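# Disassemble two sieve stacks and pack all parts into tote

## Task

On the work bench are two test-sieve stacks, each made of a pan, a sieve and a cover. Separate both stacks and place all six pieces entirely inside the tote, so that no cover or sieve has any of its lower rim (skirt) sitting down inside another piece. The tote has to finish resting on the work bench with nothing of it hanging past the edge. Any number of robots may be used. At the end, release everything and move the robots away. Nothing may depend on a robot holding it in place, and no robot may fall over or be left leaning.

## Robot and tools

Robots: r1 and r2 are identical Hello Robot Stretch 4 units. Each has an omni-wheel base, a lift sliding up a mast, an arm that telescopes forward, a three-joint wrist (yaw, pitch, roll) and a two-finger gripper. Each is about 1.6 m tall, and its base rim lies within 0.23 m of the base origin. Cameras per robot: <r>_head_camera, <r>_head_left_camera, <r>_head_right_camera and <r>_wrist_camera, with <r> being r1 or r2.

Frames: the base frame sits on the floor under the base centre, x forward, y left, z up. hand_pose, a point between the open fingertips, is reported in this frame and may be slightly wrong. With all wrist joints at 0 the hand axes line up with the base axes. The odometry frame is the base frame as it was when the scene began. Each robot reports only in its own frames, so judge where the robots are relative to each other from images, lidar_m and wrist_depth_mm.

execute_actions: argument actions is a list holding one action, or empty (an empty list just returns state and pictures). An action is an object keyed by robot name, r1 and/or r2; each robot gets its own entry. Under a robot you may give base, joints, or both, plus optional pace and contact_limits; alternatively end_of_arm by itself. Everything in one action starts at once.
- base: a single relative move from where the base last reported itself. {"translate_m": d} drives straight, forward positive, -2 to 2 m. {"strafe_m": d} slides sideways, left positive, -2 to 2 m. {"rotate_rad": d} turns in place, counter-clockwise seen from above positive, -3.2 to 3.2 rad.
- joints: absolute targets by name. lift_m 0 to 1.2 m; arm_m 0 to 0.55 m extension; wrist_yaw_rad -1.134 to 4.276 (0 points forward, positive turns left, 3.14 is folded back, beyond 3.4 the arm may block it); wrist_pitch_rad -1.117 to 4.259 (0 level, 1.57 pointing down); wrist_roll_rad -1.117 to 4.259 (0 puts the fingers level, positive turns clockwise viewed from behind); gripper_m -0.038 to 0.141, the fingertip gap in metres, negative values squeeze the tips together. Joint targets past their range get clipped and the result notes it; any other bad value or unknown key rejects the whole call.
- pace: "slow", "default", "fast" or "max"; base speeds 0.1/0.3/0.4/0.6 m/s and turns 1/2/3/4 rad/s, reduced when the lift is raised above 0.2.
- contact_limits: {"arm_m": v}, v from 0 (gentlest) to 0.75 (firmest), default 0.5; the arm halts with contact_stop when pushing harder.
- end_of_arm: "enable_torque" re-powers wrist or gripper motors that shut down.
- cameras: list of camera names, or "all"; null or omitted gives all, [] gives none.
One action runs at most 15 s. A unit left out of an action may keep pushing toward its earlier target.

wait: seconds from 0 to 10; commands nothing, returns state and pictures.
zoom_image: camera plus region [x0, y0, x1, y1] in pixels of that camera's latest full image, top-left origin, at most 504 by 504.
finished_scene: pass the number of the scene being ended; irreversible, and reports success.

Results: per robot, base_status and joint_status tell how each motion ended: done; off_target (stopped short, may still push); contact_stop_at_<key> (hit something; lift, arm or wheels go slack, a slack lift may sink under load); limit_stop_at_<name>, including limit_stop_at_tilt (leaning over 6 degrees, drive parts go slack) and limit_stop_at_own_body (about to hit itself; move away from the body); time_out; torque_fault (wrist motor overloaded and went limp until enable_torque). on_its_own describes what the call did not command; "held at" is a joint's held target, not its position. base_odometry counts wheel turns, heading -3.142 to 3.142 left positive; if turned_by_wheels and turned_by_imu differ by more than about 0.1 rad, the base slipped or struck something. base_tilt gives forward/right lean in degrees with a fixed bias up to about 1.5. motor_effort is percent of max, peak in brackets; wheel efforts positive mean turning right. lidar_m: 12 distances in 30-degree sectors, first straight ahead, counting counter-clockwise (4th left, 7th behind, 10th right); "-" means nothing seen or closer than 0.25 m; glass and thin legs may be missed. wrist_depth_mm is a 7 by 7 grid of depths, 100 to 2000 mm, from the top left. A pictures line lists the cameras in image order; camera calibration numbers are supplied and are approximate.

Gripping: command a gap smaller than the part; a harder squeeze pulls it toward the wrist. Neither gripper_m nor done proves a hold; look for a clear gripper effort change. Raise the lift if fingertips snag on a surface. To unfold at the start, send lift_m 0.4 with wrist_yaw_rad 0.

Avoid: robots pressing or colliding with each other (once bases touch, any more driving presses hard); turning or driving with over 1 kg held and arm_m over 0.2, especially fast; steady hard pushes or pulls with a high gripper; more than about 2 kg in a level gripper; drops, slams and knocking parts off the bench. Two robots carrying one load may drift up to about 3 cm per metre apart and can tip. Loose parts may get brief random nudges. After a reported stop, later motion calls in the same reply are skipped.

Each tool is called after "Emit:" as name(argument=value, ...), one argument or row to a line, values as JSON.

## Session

Emit:
execute_actions(
  actions=[],
)

Scene clock: 0.00 s.
r1.base_odometry: x=+0.000 y=+0.000 heading=+0.000 (m, m, rad; r1's odometry frame)
r1.turned_by_wheels: +0.000 (rad since the last result)
r1.turned_by_imu: +0.000 (rad since the last result)
r1.base_tilt: forward=+0.7 right=-0.1 (deg)
r1.lidar_m: 3.15 1.17 0.85 0.81 0.86 1.20 2.97 3.09 4.07 3.88 1.32 1.65
r1.base_status: not commanded
r1.joint_positions: lift_m=+0.293 arm_m=-0.002 wrist_yaw_rad=+3.038 wrist_pitch_rad=+0.002 wrist_roll_rad=+0.018 gripper_m=+0.057
r1.joint_status: not commanded
r1.motor_effort: lift_m=+21 arm_m=+0 wrist_yaw_rad=+0 wrist_pitch_rad=-6 wrist_roll_rad=+0 gripper_m=+0 wheel_0=+0 wheel_1=-1 wheel_2=+0 (%)
r1.hand_pose: x=-0.1094 y=+0.1168 z=+0.4710 quat_wxyz=(+0.052, -0.001, +0.009, +0.999) (m; r1's base frame)
r1.wrist_depth_mm: - 142 - - - 1336 960 / - 140 - - - 1336 931 / - 139 251 - - 1308 946 / 129 142 - - - 1308 946 / - - - - - 1281 917 / 1499 1618 193 1708 202 1281 904 / 1078 1060 1182 121 1138 1060 917
r2.base_odometry: x=+0.000 y=+0.000 heading=+0.000 (m, m, rad; r2's odometry frame)
r2.turned_by_wheels: +0.000 (rad since the last result)
r2.turned_by_imu: +0.000 (rad since the last result)
r2.base_tilt: forward=-0.1 right=+0.3 (deg)
r2.lidar_m: 3.61 0.98 1.20 5.54 1.71 1.20 1.12 1.15 1.52 3.23 3.31 3.86
r2.base_status: not commanded
r2.joint_positions: lift_m=+0.193 arm_m=+0.001 wrist_yaw_rad=+3.080 wrist_pitch_rad=+0.020 wrist_roll_rad=-0.011 gripper_m=+0.057
r2.joint_status: not commanded
r2.motor_effort: lift_m=+19 arm_m=-1 wrist_yaw_rad=-2 wrist_pitch_rad=-6 wrist_roll_rad=-2 gripper_m=+0 wheel_0=+0 wheel_1=-1 wheel_2=+1 (%)
r2.hand_pose: x=-0.1110 y=+0.1051 z=+0.3653 quat_wxyz=(+0.031, -0.010, -0.005, +0.999) (m; r2's base frame)
r2.wrist_depth_mm: 135 137 1182 1205 1281 1336 1366 / - 138 1205 1229 1281 1336 1430 / 107 138 1182 1229 1281 1366 1397 / 128 151 1205 1255 1281 1366 1397 / 1118 1160 1205 1255 1281 1336 1397 / 1098 1138 195 1205 198 1138 1098 / 904 820 904 - 866 778 798
pictures: r1_head_camera, r1_head_left_camera, r1_head_right_camera, r1_wrist_camera, r2_head_camera, r2_head_left_camera, r2_head_right_camera, r2_wrist_camera
camera_calibration (this result's frames):
r1_wrist_camera: T_world_to_cam=[[0.091567, 0.995754, 0.00943759, -0.10399], [0.0130548, 0.00827622, -0.999881, 0.532994], [-0.995713, 0.0916792, -0.0122415, 0.116765], [0, 0, 0, 1]] pos_world=[0.118828, 0.0884324, 0.535341]
r2_wrist_camera: T_world_to_cam=[[0.078233, 0.996397, -0.0327417, -0.0842973], [0.0775453, -0.0388248, -0.996233, 0.421418], [-0.993915, 0.0753993, -0.0803033, 0.144893], [0, 0, 0, 1]] pos_world=[0.117927, 0.0894302, 0.428705]
Images, in order (width x height): r1_head_camera 420x560, r1_head_left_camera 420x672, r1_head_right_camera 420x672, r1_wrist_camera 616x392, r2_head_camera 420x560, r2_head_left_camera 420x672, r2_head_right_camera 420x672, r2_wrist_camera 616x392.

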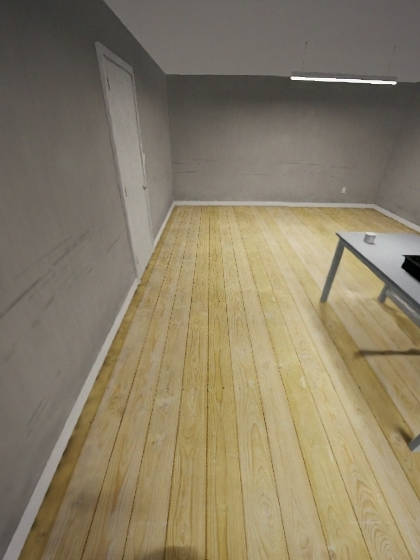

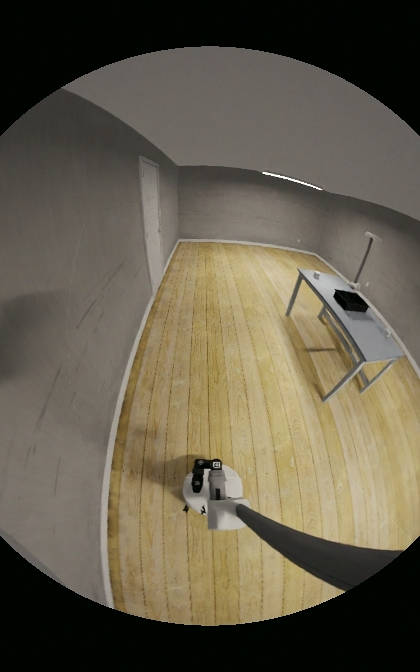

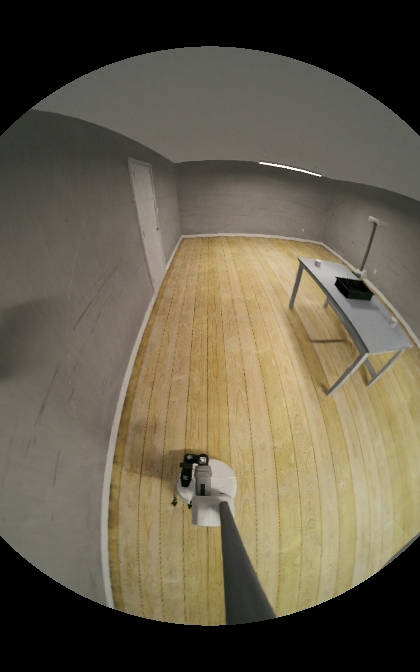

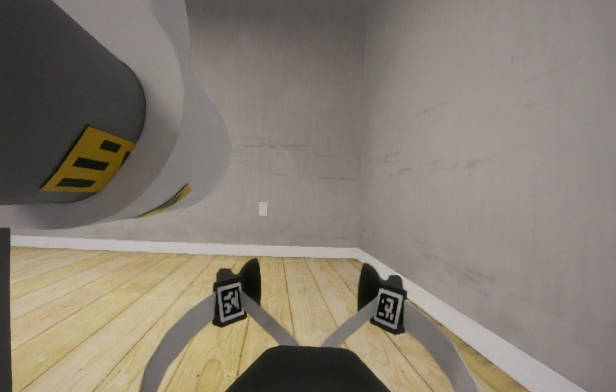

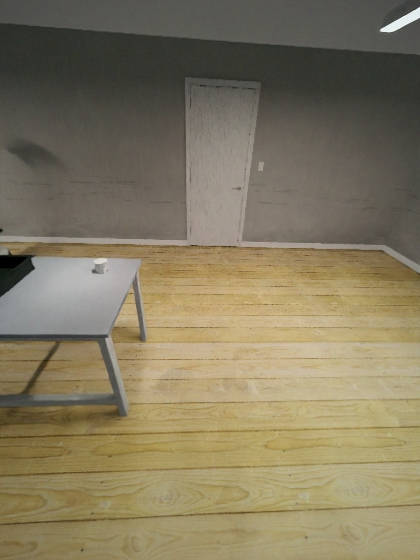

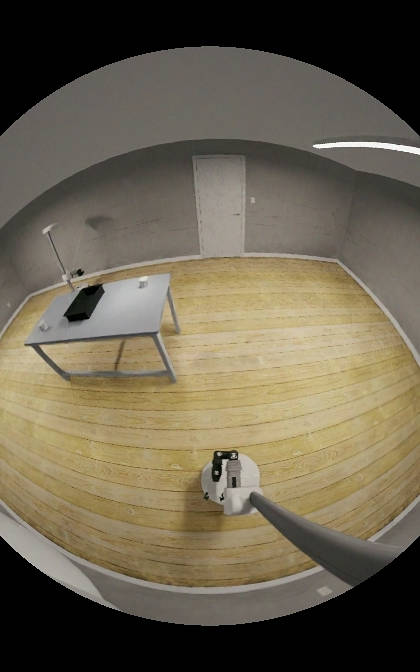

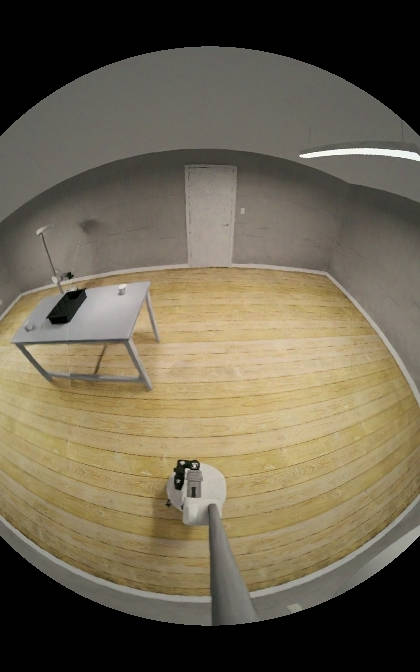

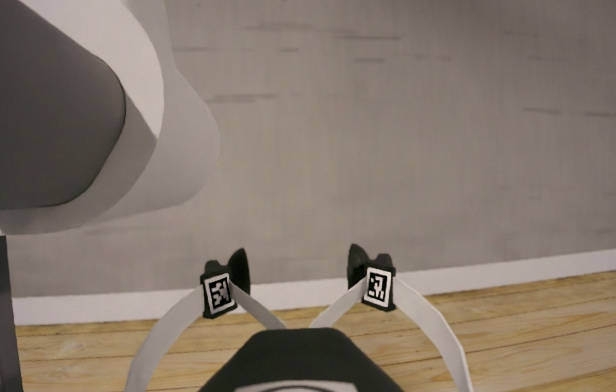

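Emit:
execute_actions(
  actions=[
    {"r1":{"base":{"translate_m":2.0},"joints":{"lift_m":1.03,"wrist_yaw_rad":0,"gripper_m":0.105,"wrist_roll_rad":1.57},"pace":"max"},"r2":{"base":{"strafe_m":1.78},"joints":{"lift_m":1.03,"wrist_yaw_rad":0,"gripper_m":0.105,"wrist_roll_rad":1.57},"pace":"max"}},
  ],
  cameras=[],
)

Emit:
execute_actions(
  actions=[
    {"r1":{"base":{"rotate_rad":-1.56},"joints":{"wrist_pitch_rad":1.57,"arm_m":0.1},"pace":"fast"},"r2":{"base":{"rotate_rad":0.06},"joints":{"wrist_pitch_rad":1.57,"arm_m":0.1},"pace":"fast"}},
  ],
  cameras=["r1_head_camera","r2_head_camera"],
)

Scene clock: 6.93 s.
r1.base_odometry: x=+2.000 y=+0.001 heading=+0.000 (m, m, rad; r1's odometry frame)
r1.turned_by_wheels: +0.000 (rad since the last result)
r1.turned_by_imu: +0.007 (rad since the last result)
r1.base_tilt: forward=+0.7 right=-0.1 (deg)
r1.lidar_m: 3.13 1.11 0.85 0.80 0.84 1.19 3.51 1.68 1.20 1.14 4.06 3.89
r1.base_status: done
r1.joint_positions: lift_m=+1.030 arm_m=-0.002 wrist_yaw_rad=+0.000 wrist_pitch_rad=+0.002 wrist_roll_rad=+1.570 gripper_m=+0.105
r1.joint_status: all done
r1.motor_effort: lift_m=+22(27) arm_m=+0(0) wrist_yaw_rad=-1(9) wrist_pitch_rad=-6(8) wrist_roll_rad=+1(7) gripper_m=+2(0) wheel_0=+1(11) wheel_1=+0(10) wheel_2=+2(16) (%)
r1.hand_pose: x=+0.4570 y=-0.0874 z=+1.2074 quat_wxyz=(+0.707, +0.707, +0.001, -0.001) (m; r1's base frame)
r1.wrist_depth_mm: 1661 - - - - - 1756 / 1708 - - - - - 1708 / 1661 - - - - - 1708 / 1756 - - - - - 1708 / 1756 - - - - - 1618 / 1756 - 215 - 200 - 1618 / 1708 1983 - 123 - - 1576
r2.base_odometry: x=+0.000 y=+1.780 heading=+0.000 (m, m, rad; r2's odometry frame)
r2.turned_by_wheels: +0.000 (rad since the last result)
r2.turned_by_imu: -0.006 (rad since the last result)
r2.base_tilt: forward=-0.1 right=+0.1 (deg)
r2.lidar_m: 0.76 3.62 3.99 3.75 1.86 1.34 1.25 1.29 1.66 3.87 1.17 0.82
r2.base_status: done
r2.joint_positions: lift_m=+1.030 arm_m=+0.001 wrist_yaw_rad=+0.000 wrist_pitch_rad=+0.020 wrist_roll_rad=+1.570 gripper_m=+0.105
r2.joint_status: all done
r2.motor_effort: lift_m=+20(25) arm_m=-1(1) wrist_yaw_rad=-3(10) wrist_pitch_rad=-7(7) wrist_roll_rad=+0(5) gripper_m=-1(5) wheel_0=-1(17) wheel_1=-1(17) wheel_2=+0(1) (%)
r2.hand_pose: x=+0.4599 y=-0.0874 z=+1.2024 quat_wxyz=(+0.707, +0.707, +0.007, -0.007) (m; r2's base frame)
r2.wrist_depth_mm: 1708 - - - - 759 580 / 1756 - - - - 798 574 / 1756 - - - - 820 585 / 1708 - - - - 831 597 / 1708 - - - - 842 603 / 1661 - - - - 798 603 / 1661 - - - - - 615
pictures: none
No camera images: the call's "cameras" was empty. Leave "cameras" out to get every camera's image.

Scene clock: 9.23 s.
r1.base_odometry: x=+2.000 y=+0.001 heading=-1.559 (m, m, rad; r1's odometry frame)
r1.turned_by_wheels: -1.559 (rad since the last result)
r1.turned_by_imu: -1.572 (rad since the last result)
r1.base_tilt: forward=+0.7 right=+0.0 (deg)
r1.lidar_m: 1.13 4.09 3.91 3.06 1.15 0.85 0.82 0.85 1.18 3.46 1.62 1.18
r1.base_status: done
r1.joint_positions: lift_m=+1.030 arm_m=+0.099 wrist_yaw_rad=+0.000 wrist_pitch_rad=+1.570 wrist_roll_rad=+1.570 gripper_m=+0.105
r1.joint_status: all done
r1.motor_effort: lift_m=+22(22) arm_m=+6(8) wrist_yaw_rad=+0(2) wrist_pitch_rad=+2(3) wrist_roll_rad=+1(1) gripper_m=+0(1) wheel_0=+3(7) wheel_1=+2(8) wheel_2=+3(8) (%)
r1.hand_pose: x=+0.2702 y=-0.0874 z=+0.9196 quat_wxyz=(+0.501, +0.500, +0.500, -0.499) (m; r1's base frame)
r1.wrist_depth_mm: 1160 1138 1160 1160 1138 1182 1160 / 1205 1160 1160 1160 1182 1182 1182 / 1182 1160 1160 1138 1160 1160 1160 / 1182 1182 1160 1182 931 1182 1160 / 1160 1138 1182 1160 960 931 521 / 1182 1138 216 1138 199 1160 1138 / 1182 1160 1182 123 1160 1182 1160
r2.base_odometry: x=+0.000 y=+1.780 heading=+0.059 (m, m, rad; r2's odometry frame)
r2.turned_by_wheels: +0.059 (rad since the last result)
r2.turned_by_imu: +0.060 (rad since the last result)
r2.base_tilt: forward=-0.1 right=+0.3 (deg)
r2.lidar_m: 0.76 3.67 3.92 3.76 1.79 1.31 1.25 1.31 1.75 4.70 1.08 0.77
r2.base_status: done
r2.joint_positions: lift_m=+1.030 arm_m=+0.099 wrist_yaw_rad=+0.000 wrist_pitch_rad=+1.569 wrist_roll_rad=+1.570 gripper_m=+0.105
r2.joint_status: all done
r2.motor_effort: lift_m=+20(20) arm_m=+6(6) wrist_yaw_rad=-3(2) wrist_pitch_rad=+1(4) wrist_roll_rad=+0(1) gripper_m=-3(0) wheel_0=-5(8) wheel_1=-3(7) wheel_2=-2(7) (%)
r2.hand_pose: x=+0.2703 y=-0.0874 z=+0.9196 quat_wxyz=(+0.501, +0.500, +0.500, -0.499) (m; r2's base frame)
r2.wrist_depth_mm: 1098 1118 1118 1118 1098 1118 1118 / 1098 1118 1118 1118 1118 1118 1138 / 1118 1118 1118 1118 1118 1138 1118 / 1118 1118 1138 1138 917 917 1138 / 1118 1118 1138 1138 931 1138 1138 / 1118 1138 1138 1118 931 1138 1160 / 1118 1138 1138 - 1138 1138 1138
pictures: r1_head_camera, r2_head_camera
Images, in order (width x height): r1_head_camera 420x560, r2_head_camera 420x560.

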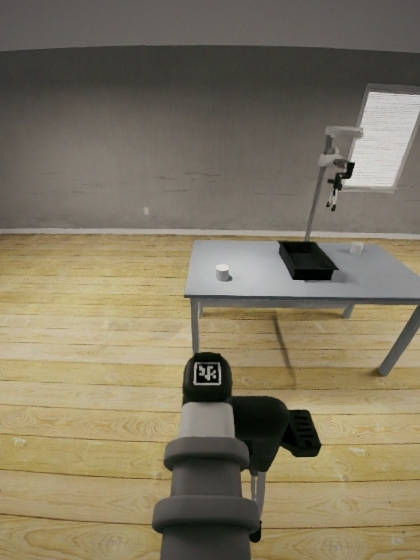

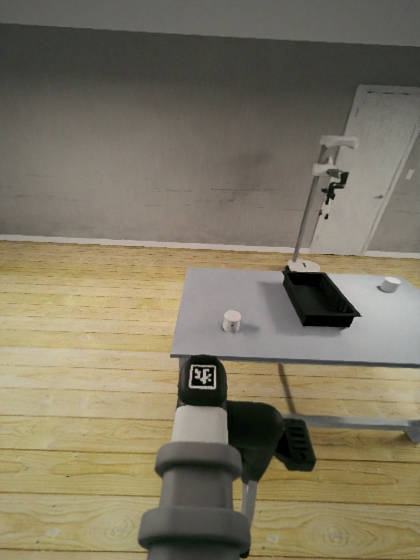

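Emit:
execute_actions(
  actions=[
    {"r1":{"base":{"translate_m":0.82},"joints":{"arm_m":0.36},"pace":"fast"},"r2":{"base":{"translate_m":0.45},"joints":{"arm_m":0.29},"pace":"fast"}},
  ],
  cameras=["r1_head_camera","r2_head_camera","r1_wrist_camera","r2_wrist_camera"],
)

Scene clock: 13.73 s.
r1.base_odometry: x=+2.010 y=-0.819 heading=-1.559 (m, m, rad; r1's odometry frame)
r1.turned_by_wheels: +0.001 (rad since the last result)
r1.turned_by_imu: +0.003 (rad since the last result)
r1.base_tilt: forward=+0.7 right=-0.1 (deg)
r1.lidar_m: 0.32 0.35 3.88 3.76 2.29 1.68 1.63 1.71 2.38 1.31 0.46 0.35
r1.base_status: done
r1.joint_positions: lift_m=+1.030 arm_m=+0.359 wrist_yaw_rad=+0.000 wrist_pitch_rad=+1.570 wrist_roll_rad=+1.570 gripper_m=+0.105
r1.joint_status: all done
r1.motor_effort: lift_m=+23(23) arm_m=+6(8) wrist_yaw_rad=-2(1) wrist_pitch_rad=+0(0) wrist_roll_rad=+1(0) gripper_m=+2(0) wheel_0=+4(8) wheel_1=+2(9) wheel_2=+1(16) (%)
r1.hand_pose: x=+0.5301 y=-0.0874 z=+0.9196 quat_wxyz=(+0.501, +0.500, +0.500, -0.499) (m; r1's base frame)
r1.wrist_depth_mm: 384 384 384 387 387 384 1160 / 387 382 387 384 382 384 1160 / 382 384 382 384 387 382 1160 / 382 384 384 387 384 946 1160 / 382 384 384 312 382 960 946 / 384 382 216 312 199 946 1160 / 384 382 382 123 384 1160 1160
r2.base_odometry: x=+0.449 y=+1.807 heading=+0.060 (m, m, rad; r2's odometry frame)
r2.turned_by_wheels: +0.000 (rad since the last result)
r2.turned_by_imu: +0.000 (rad since the last result)
r2.base_tilt: forward=+0.0 right=+0.3 (deg)
r2.lidar_m: 0.29 0.32 3.93 3.77 2.45 1.78 1.69 1.78 2.39 1.24 0.44 0.31
r2.base_status: done
r2.joint_positions: lift_m=+1.030 arm_m=+0.289 wrist_yaw_rad=+0.000 wrist_pitch_rad=+1.570 wrist_roll_rad=+1.570 gripper_m=+0.105
r2.joint_status: all done
r2.motor_effort: lift_m=+20(20) arm_m=+6(7) wrist_yaw_rad=-3(1) wrist_pitch_rad=+1(2) wrist_roll_rad=-1(1) gripper_m=-2(2) wheel_0=+5(10) wheel_1=+2(9) wheel_2=-2(12) (%)
r2.hand_pose: x=+0.4601 y=-0.0874 z=+0.9196 quat_wxyz=(+0.501, +0.500, +0.500, -0.499) (m; r2's base frame)
r2.wrist_depth_mm: 375 373 375 375 375 1118 1118 / 373 375 375 379 377 1118 1118 / 375 377 377 377 379 1138 1118 / 379 377 379 309 379 917 1118 / 382 379 379 384 382 917 1138 / 379 384 382 384 387 1138 1138 / 384 384 384 - 389 1138 1160
pictures: r1_head_camera, r1_wrist_camera, r2_head_camera, r2_wrist_camera
camera_calibration (this result's frames):
r1_wrist_camera: T_world_to_cam=[[-0.999509, -0.0284775, -0.0130411, 0.546112], [-0.0286066, 0.999543, 0.0098188, 0.155069], [0.0127555, 0.010187, -0.999867, 1.14422], [0, 0, 0, 1]] pos_world=[0.535685, -0.151103, 1.14967]
r2_wrist_camera: T_world_to_cam=[[-0.998983, 0.042523, 0.0149791, 0.449373], [0.0433496, 0.997254, 0.0600406, 0.0567934], [-0.0123849, 0.0606289, -0.998084, 1.16269], [0, 0, 0, 1]] pos_world=[0.460854, -0.146238, 1.15032]
Images, in order (width x height): r1_head_camera 420x560, r1_wrist_camera 616x392, r2_head_camera 420x560, r2_wrist_camera 616x392.

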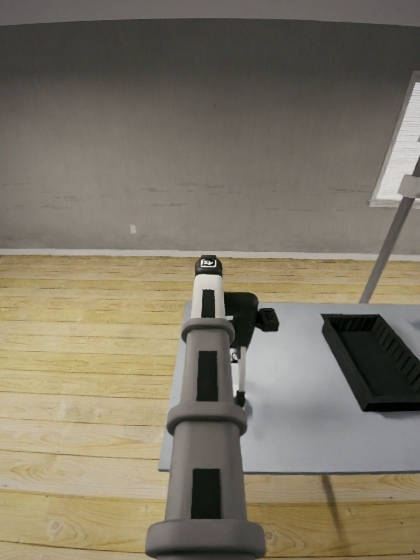

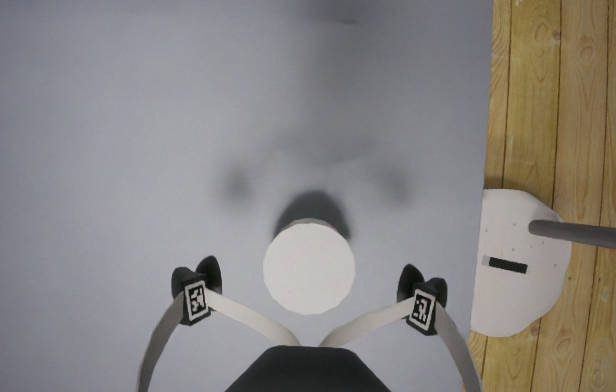

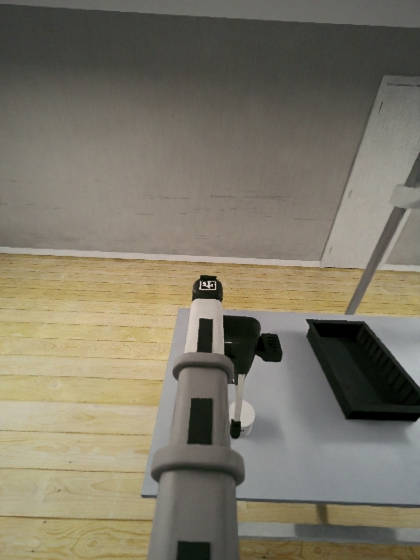

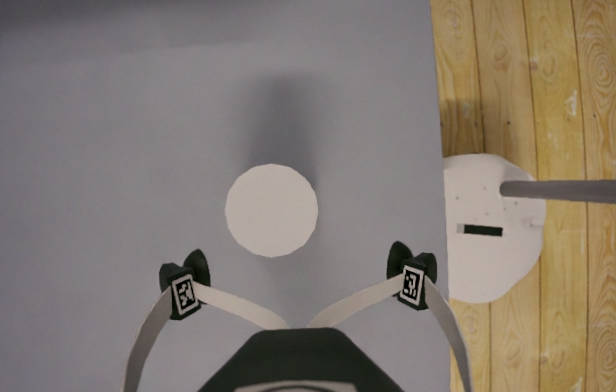

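Emit:
execute_actions(
  actions=[
    {"r1":{"base":{"strafe_m":0.013},"joints":{"lift_m":0.935}},"r2":{"base":{"strafe_m":-0.027},"joints":{"arm_m":0.314,"lift_m":0.937}}},
  ],
  cameras=["r1_wrist_camera","r2_wrist_camera"],
)

Scene clock: 16.00 s.
r1.base_odometry: x=+2.023 y=-0.819 heading=-1.559 (m, m, rad; r1's odometry frame)
r1.turned_by_wheels: +0.000 (rad since the last result)
r1.turned_by_imu: +0.000 (rad since the last result)
r1.base_tilt: forward=+0.8 right=+0.0 (deg)
r1.lidar_m: 0.32 0.36 3.85 3.74 2.30 1.69 1.63 1.71 2.40 1.30 0.45 0.33
r1.base_status: done
r1.joint_positions: lift_m=+0.935 arm_m=+0.359 wrist_yaw_rad=+0.000 wrist_pitch_rad=+1.570 wrist_roll_rad=+1.570 gripper_m=+0.105
r1.joint_status: all done
r1.motor_effort: lift_m=+18(21) arm_m=+6(6) wrist_yaw_rad=-2(0) wrist_pitch_rad=+1(1) wrist_roll_rad=+1(1) gripper_m=-1(3) wheel_0=-3(11) wheel_1=+2(9) wheel_2=+0(3) (%)
r1.hand_pose: x=+0.5301 y=-0.0874 z=+0.8250 quat_wxyz=(+0.501, +0.500, +0.500, -0.499) (m; r1's base frame)
r1.wrist_depth_mm: 287 287 289 287 290 289 1078 / 287 287 289 289 289 289 1060 / 287 287 289 289 289 289 1060 / 287 290 289 289 289 290 1078 / 289 287 290 216 289 289 842 / 287 287 216 216 199 290 842 / 287 289 289 122 290 289 1042
r2.base_odometry: x=+0.451 y=+1.780 heading=+0.060 (m, m, rad; r2's odometry frame)
r2.turned_by_wheels: +0.000 (rad since the last result)
r2.turned_by_imu: +0.000 (rad since the last result)
r2.base_tilt: forward=-0.1 right=+0.2 (deg)
r2.lidar_m: 0.29 0.32 3.95 3.79 2.42 1.79 1.70 1.79 2.39 1.25 0.45 0.32
r2.base_status: done
r2.joint_positions: lift_m=+0.937 arm_m=+0.313 wrist_yaw_rad=+0.000 wrist_pitch_rad=+1.570 wrist_roll_rad=+1.570 gripper_m=+0.105
r2.joint_status: all done
r2.motor_effort: lift_m=+16(22) arm_m=+6(6) wrist_yaw_rad=-3(3) wrist_pitch_rad=-1(1) wrist_roll_rad=-1(1) gripper_m=+0(1) wheel_0=+2(13) wheel_1=-1(10) wheel_2=+0(3) (%)
r2.hand_pose: x=+0.4841 y=-0.0874 z=+0.8269 quat_wxyz=(+0.500, +0.500, +0.500, -0.500) (m; r2's base frame)
r2.wrist_depth_mm: 282 282 283 285 286 286 1025 / 285 285 286 285 286 287 1025 / 285 286 286 287 287 289 1042 / 286 287 287 289 290 290 831 / 289 289 290 218 290 291 842 / 290 289 218 219 293 293 1060 / 291 291 293 - 294 294 1078
pictures: r1_wrist_camera, r2_wrist_camera
camera_calibration (this result's frames):
r1_wrist_camera: T_world_to_cam=[[-0.999509, -0.0284766, -0.0130412, 0.544883], [-0.0286056, 0.999543, 0.0098188, 0.155998], [0.0127556, 0.010187, -0.999867, 1.04963], [0, 0, 0, 1]] pos_world=[0.535689, -0.151103, 1.05507]
r2_wrist_camera: T_world_to_cam=[[-0.998977, 0.0426645, 0.0149861, 0.474713], [0.0434914, 0.997248, 0.0600403, 0.0612514], [-0.0123833, 0.0606306, -0.998083, 1.07045], [0, 0, 0, 1]] pos_world=[0.484819, -0.146239, 1.05761]
Images, in order (width x height): r1_wrist_camera 616x392, r2_wrist_camera 616x392.

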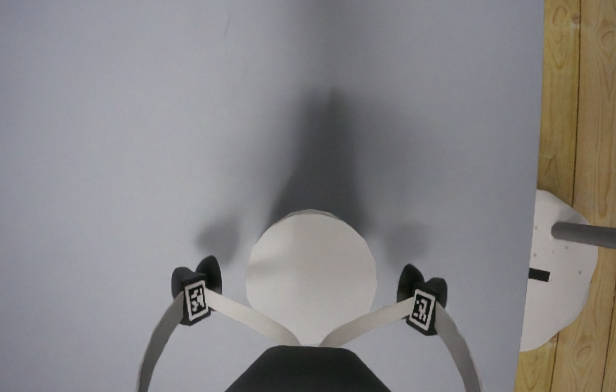

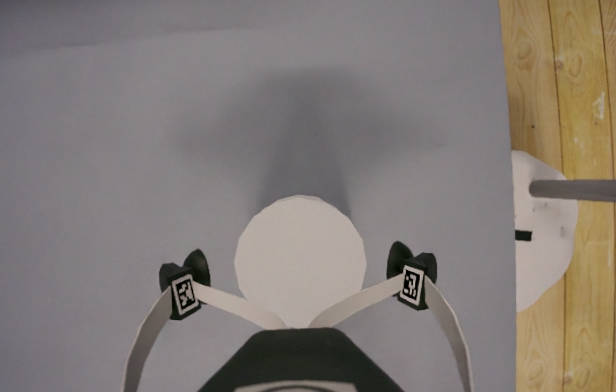

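Emit:
execute_actions(
  actions=[
    {"r1":{"joints":{"gripper_m":0.04}},"r2":{"joints":{"gripper_m":0.045}}},
  ],
  cameras=[],
)

Emit:
execute_actions(
  actions=[
    {"r1":{"joints":{"lift_m":1.01}},"r2":{"joints":{"lift_m":1.01}}},
  ],
  cameras=[],
)

Emit:
execute_actions(
  actions=[
    {"r1":{"base":{"strafe_m":-0.49},"joints":{"lift_m":1.03,"arm_m":0.41}},"r2":{"base":{"strafe_m":-0.433},"joints":{"lift_m":1.03,"arm_m":0.414}}},
  ],
  cameras=["r1_head_camera","r2_head_camera","r1_wrist_camera","r2_wrist_camera"],
)

Scene clock: 19.87 s.
r1.base_odometry: x=+2.023 y=-0.819 heading=-1.559 (m, m, rad; r1's odometry frame)
r1.turned_by_wheels: +0.000 (rad since the last result)
r1.turned_by_imu: +0.001 (rad since the last result)
r1.base_tilt: forward=+0.7 right=-0.1 (deg)
r1.lidar_m: 0.33 0.36 3.88 3.75 2.31 1.69 1.64 1.71 2.36 1.32 0.49 0.35
r1.base_status: not commanded
r1.joint_positions: lift_m=+0.935 arm_m=+0.359 wrist_yaw_rad=+0.000 wrist_pitch_rad=+1.570 wrist_roll_rad=+1.570 gripper_m=+0.040
r1.joint_status: all done
r1.motor_effort: lift_m=+18(17) arm_m=+6(6) wrist_yaw_rad=+1(0) wrist_pitch_rad=+2(2) wrist_roll_rad=+0(1) gripper_m=-14(13) wheel_0=-3(3) wheel_1=+2(2) wheel_2=+0(0) (%)
r1.hand_pose: x=+0.5300 y=-0.0874 z=+0.8250 quat_wxyz=(+0.501, +0.500, +0.500, -0.499) (m; r1's base frame)
r1.wrist_depth_mm: 289 289 287 290 289 289 1078 / 286 289 287 290 289 289 1060 / 287 287 289 289 287 287 1078 / 289 287 289 289 287 289 1078 / 289 289 289 208 289 287 842 / 289 289 195 207 196 289 842 / 289 289 290 157 290 290 1060
r2.base_odometry: x=+0.451 y=+1.780 heading=+0.060 (m, m, rad; r2's odometry frame)
r2.turned_by_wheels: +0.000 (rad since the last result)
r2.turned_by_imu: -0.001 (rad since the last result)
r2.base_tilt: forward=-0.1 right=+0.3 (deg)
r2.lidar_m: 0.29 0.31 3.95 3.80 2.44 1.78 1.69 1.77 2.39 1.25 0.44 0.31
r2.base_status: not commanded
r2.joint_positions: lift_m=+0.937 arm_m=+0.313 wrist_yaw_rad=+0.000 wrist_pitch_rad=+1.571 wrist_roll_rad=+1.570 gripper_m=+0.045
r2.joint_status: all done
r2.motor_effort: lift_m=+16(16) arm_m=+6(6) wrist_yaw_rad=-2(3) wrist_pitch_rad=-1(1) wrist_roll_rad=+0(1) gripper_m=-16(16) wheel_0=+2(2) wheel_1=-1(1) wheel_2=+0(0) (%)
r2.hand_pose: x=+0.4839 y=-0.0874 z=+0.8269 quat_wxyz=(+0.500, +0.500, +0.500, -0.500) (m; r2's base frame)
r2.wrist_depth_mm: 282 282 285 283 285 287 1042 / 283 283 286 286 287 287 1025 / 285 286 286 287 289 289 1042 / 287 287 287 289 289 291 831 / 287 289 289 214 290 290 842 / 289 289 206 214 213 293 1042 / 290 291 293 - 294 294 1042
pictures: none
No camera images: the call's "cameras" was empty. Leave "cameras" out to get every camera's image.

Scene clock: 21.13 s.
r1.base_odometry: x=+2.023 y=-0.819 heading=-1.559 (m, m, rad; r1's odometry frame)
r1.turned_by_wheels: +0.000 (rad since the last result)
r1.turned_by_imu: +0.000 (rad since the last result)
r1.base_tilt: forward=+0.8 right=-0.1 (deg)
r1.lidar_m: 0.32 0.36 3.87 3.76 2.31 1.67 1.64 1.71 2.37 1.32 0.48 0.35
r1.base_status: not commanded
r1.joint_positions: lift_m=+1.010 arm_m=+0.359 wrist_yaw_rad=+0.000 wrist_pitch_rad=+1.570 wrist_roll_rad=+1.570 gripper_m=+0.040
r1.joint_status: all done
r1.motor_effort: lift_m=+24(27) arm_m=+6(6) wrist_yaw_rad=-2(0) wrist_pitch_rad=-1(1) wrist_roll_rad=+0(1) gripper_m=-15(16) wheel_0=-3(3) wheel_1=+2(2) wheel_2=+0(0) (%)
r1.hand_pose: x=+0.5301 y=-0.0874 z=+0.8995 quat_wxyz=(+0.501, +0.500, +0.500, -0.499) (m; r1's base frame)
r1.wrist_depth_mm: 362 364 364 362 364 364 1138 / 364 364 364 364 362 366 1118 / 359 364 362 364 362 366 1160 / 364 364 364 364 364 364 1160 / 364 366 362 208 364 366 931 / 362 362 195 207 196 917 1138 / 364 364 364 157 362 362 1118
r2.base_odometry: x=+0.451 y=+1.780 heading=+0.060 (m, m, rad; r2's odometry frame)
r2.turned_by_wheels: +0.000 (rad since the last result)
r2.turned_by_imu: +0.000 (rad since the last result)
r2.base_tilt: forward=-0.1 right=+0.3 (deg)
r2.lidar_m: 0.30 0.28 3.96 3.80 2.45 1.76 1.70 1.77 2.40 1.25 0.44 0.32
r2.base_status: not commanded
r2.joint_positions: lift_m=+1.010 arm_m=+0.313 wrist_yaw_rad=+0.000 wrist_pitch_rad=+1.570 wrist_roll_rad=+1.570 gripper_m=+0.045
r2.joint_status: all done
r2.motor_effort: lift_m=+21(20) arm_m=+6(6) wrist_yaw_rad=-3(3) wrist_pitch_rad=-2(1) wrist_roll_rad=-1(1) gripper_m=-15(16) wheel_0=+2(2) wheel_1=-1(1) wheel_2=+0(0) (%)
r2.hand_pose: x=+0.4840 y=-0.0874 z=+0.8995 quat_wxyz=(+0.500, +0.500, +0.500, -0.500) (m; r2's base frame)
r2.wrist_depth_mm: 351 353 353 355 355 1078 1098 / 351 355 357 357 359 1078 1118 / 355 357 357 357 359 1118 1098 / 357 357 359 362 362 904 904 / 359 359 362 214 362 904 1118 / 362 359 206 214 214 917 1138 / 364 364 366 - 366 1118 1138
pictures: none
No camera images: the call's "cameras" was empty. Leave "cameras" out to get every camera's image.

Scene clock: 24.10 s.
r1.base_odometry: x=+1.533 y=-0.825 heading=-1.559 (m, m, rad; r1's odometry frame)
r1.turned_by_wheels: +0.000 (rad since the last result)
r1.turned_by_imu: +0.001 (rad since the last result)
r1.base_tilt: forward=+0.7 right=+0.0 (deg)
r1.lidar_m: 0.32 0.35 0.49 4.25 2.30 1.73 1.65 1.71 2.37 4.49 0.47 0.34
r1.base_status: done
r1.joint_positions: lift_m=+1.030 arm_m=+0.409 wrist_yaw_rad=+0.000 wrist_pitch_rad=+1.570 wrist_roll_rad=+1.570 gripper_m=+0.040
r1.joint_status: all done
r1.motor_effort: lift_m=+23(27) arm_m=+7(8) wrist_yaw_rad=-1(2) wrist_pitch_rad=+0(1) wrist_roll_rad=+0(0) gripper_m=-13(14) wheel_0=+1(11) wheel_1=-1(10) wheel_2=+0(2) (%)
r1.hand_pose: x=+0.5800 y=-0.0874 z=+0.9195 quat_wxyz=(+0.501, +0.500, +0.500, -0.499) (m; r1's base frame)
r1.wrist_depth_mm: 303 310 300 300 294 384 1160 / 379 384 382 382 349 384 1160 / 382 382 379 379 366 384 1160 / 379 382 382 382 355 384 1160 / 379 382 379 208 296 384 946 / 300 296 194 206 196 387 946 / 382 384 384 157 384 384 1182
r2.base_odometry: x=+0.477 y=+1.348 heading=+0.060 (m, m, rad; r2's odometry frame)
r2.turned_by_wheels: +0.000 (rad since the last result)
r2.turned_by_imu: +0.000 (rad since the last result)
r2.base_tilt: forward=+0.0 right=+0.3 (deg)
r2.lidar_m: 0.30 0.32 0.45 4.23 2.44 1.76 1.69 1.77 2.39 4.55 0.45 0.32
r2.base_status: done
r2.joint_positions: lift_m=+1.030 arm_m=+0.413 wrist_yaw_rad=+0.000 wrist_pitch_rad=+1.570 wrist_roll_rad=+1.570 gripper_m=+0.045
r2.joint_status: all done
r2.motor_effort: lift_m=+20(22) arm_m=+6(6) wrist_yaw_rad=-3(2) wrist_pitch_rad=-1(1) wrist_roll_rad=+0(1) gripper_m=-17(17) wheel_0=+2(12) wheel_1=-2(11) wheel_2=+0(0) (%)
r2.hand_pose: x=+0.5841 y=-0.0874 z=+0.9196 quat_wxyz=(+0.500, +0.500, +0.500, -0.500) (m; r2's base frame)
r2.wrist_depth_mm: 370 287 287 289 375 377 1118 / 330 357 373 375 375 379 1118 / 373 375 375 377 362 379 1118 / 377 375 377 375 377 379 854 / 377 377 377 214 296 384 917 / 377 368 206 213 213 387 1138 / 294 296 296 - 387 387 389
pictures: r1_head_camera, r1_wrist_camera, r2_head_camera, r2_wrist_camera
camera_calibration (this result's frames):
r1_wrist_camera: T_world_to_cam=[[-0.999516, -0.0283106, -0.0129031, 0.595884], [-0.0284383, 0.999547, 0.00982272, 0.156397], [0.0126192, 0.0101849, -0.999869, 1.14359], [0, 0, 0, 1]] pos_world=[0.585612, -0.151104, 1.14959]
r2_wrist_camera: T_world_to_cam=[[-0.998977, 0.0425625, 0.0152775, 0.572897], [0.0434071, 0.997252, 0.0600276, 0.051402], [-0.0126806, 0.0606293, -0.99808, 1.16435], [0, 0, 0, 1]] pos_world=[0.584844, -0.146239, 1.15028]
Images, in order (width x height): r1_head_camera 420x560, r1_wrist_camera 616x392, r2_head_camera 420x560, r2_wrist_camera 616x392.

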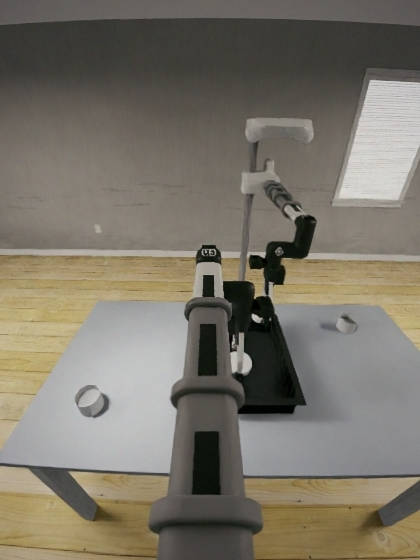

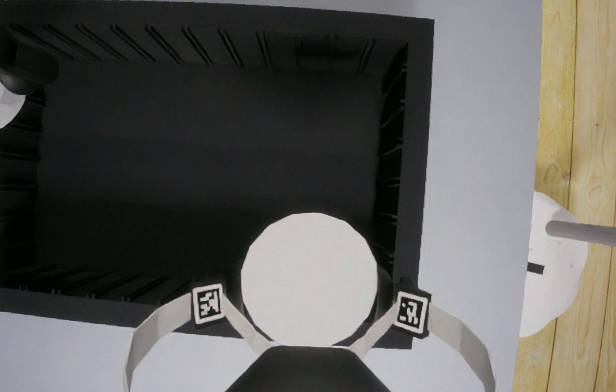

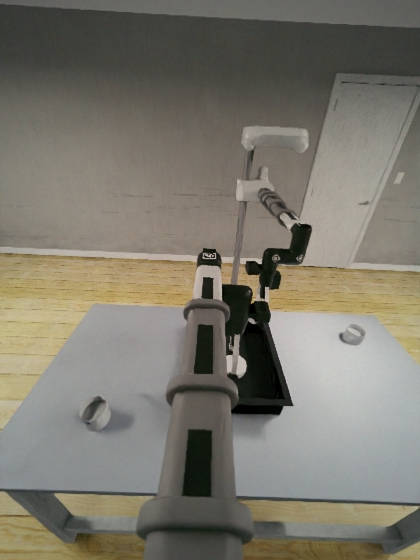

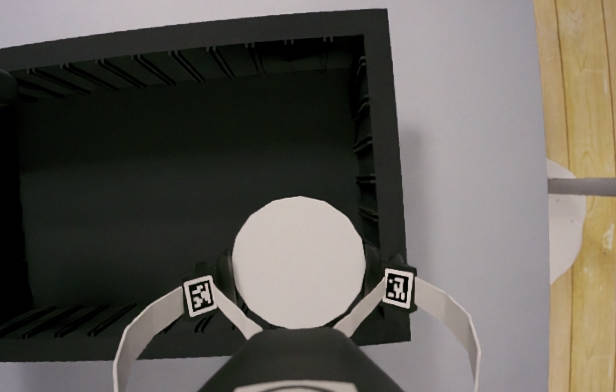

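Emit:
zoom_image(
  camera="r2_head_camera",
  region=[220, 260, 400, 400],
)

Emit:
zoom_image(
  camera="r1_head_camera",
  region=[220, 250, 400, 390],
)

Region (220, 260, 400, 400) of r2_head_camera's 420x560 image, scaled by 2.800, with more detail than that image has.

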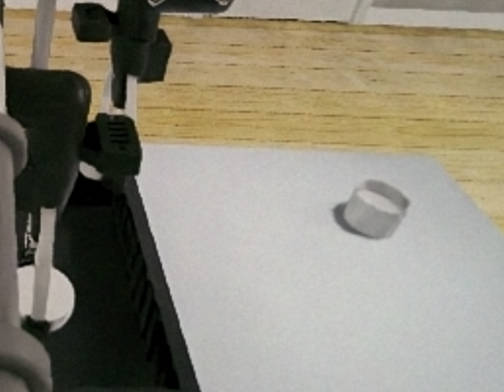

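Region (220, 250, 400, 390) of r1_head_camera's 420x560 image, scaled by 2.800, with more detail than that image has.

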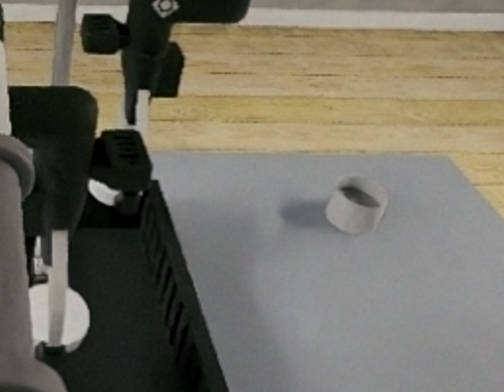

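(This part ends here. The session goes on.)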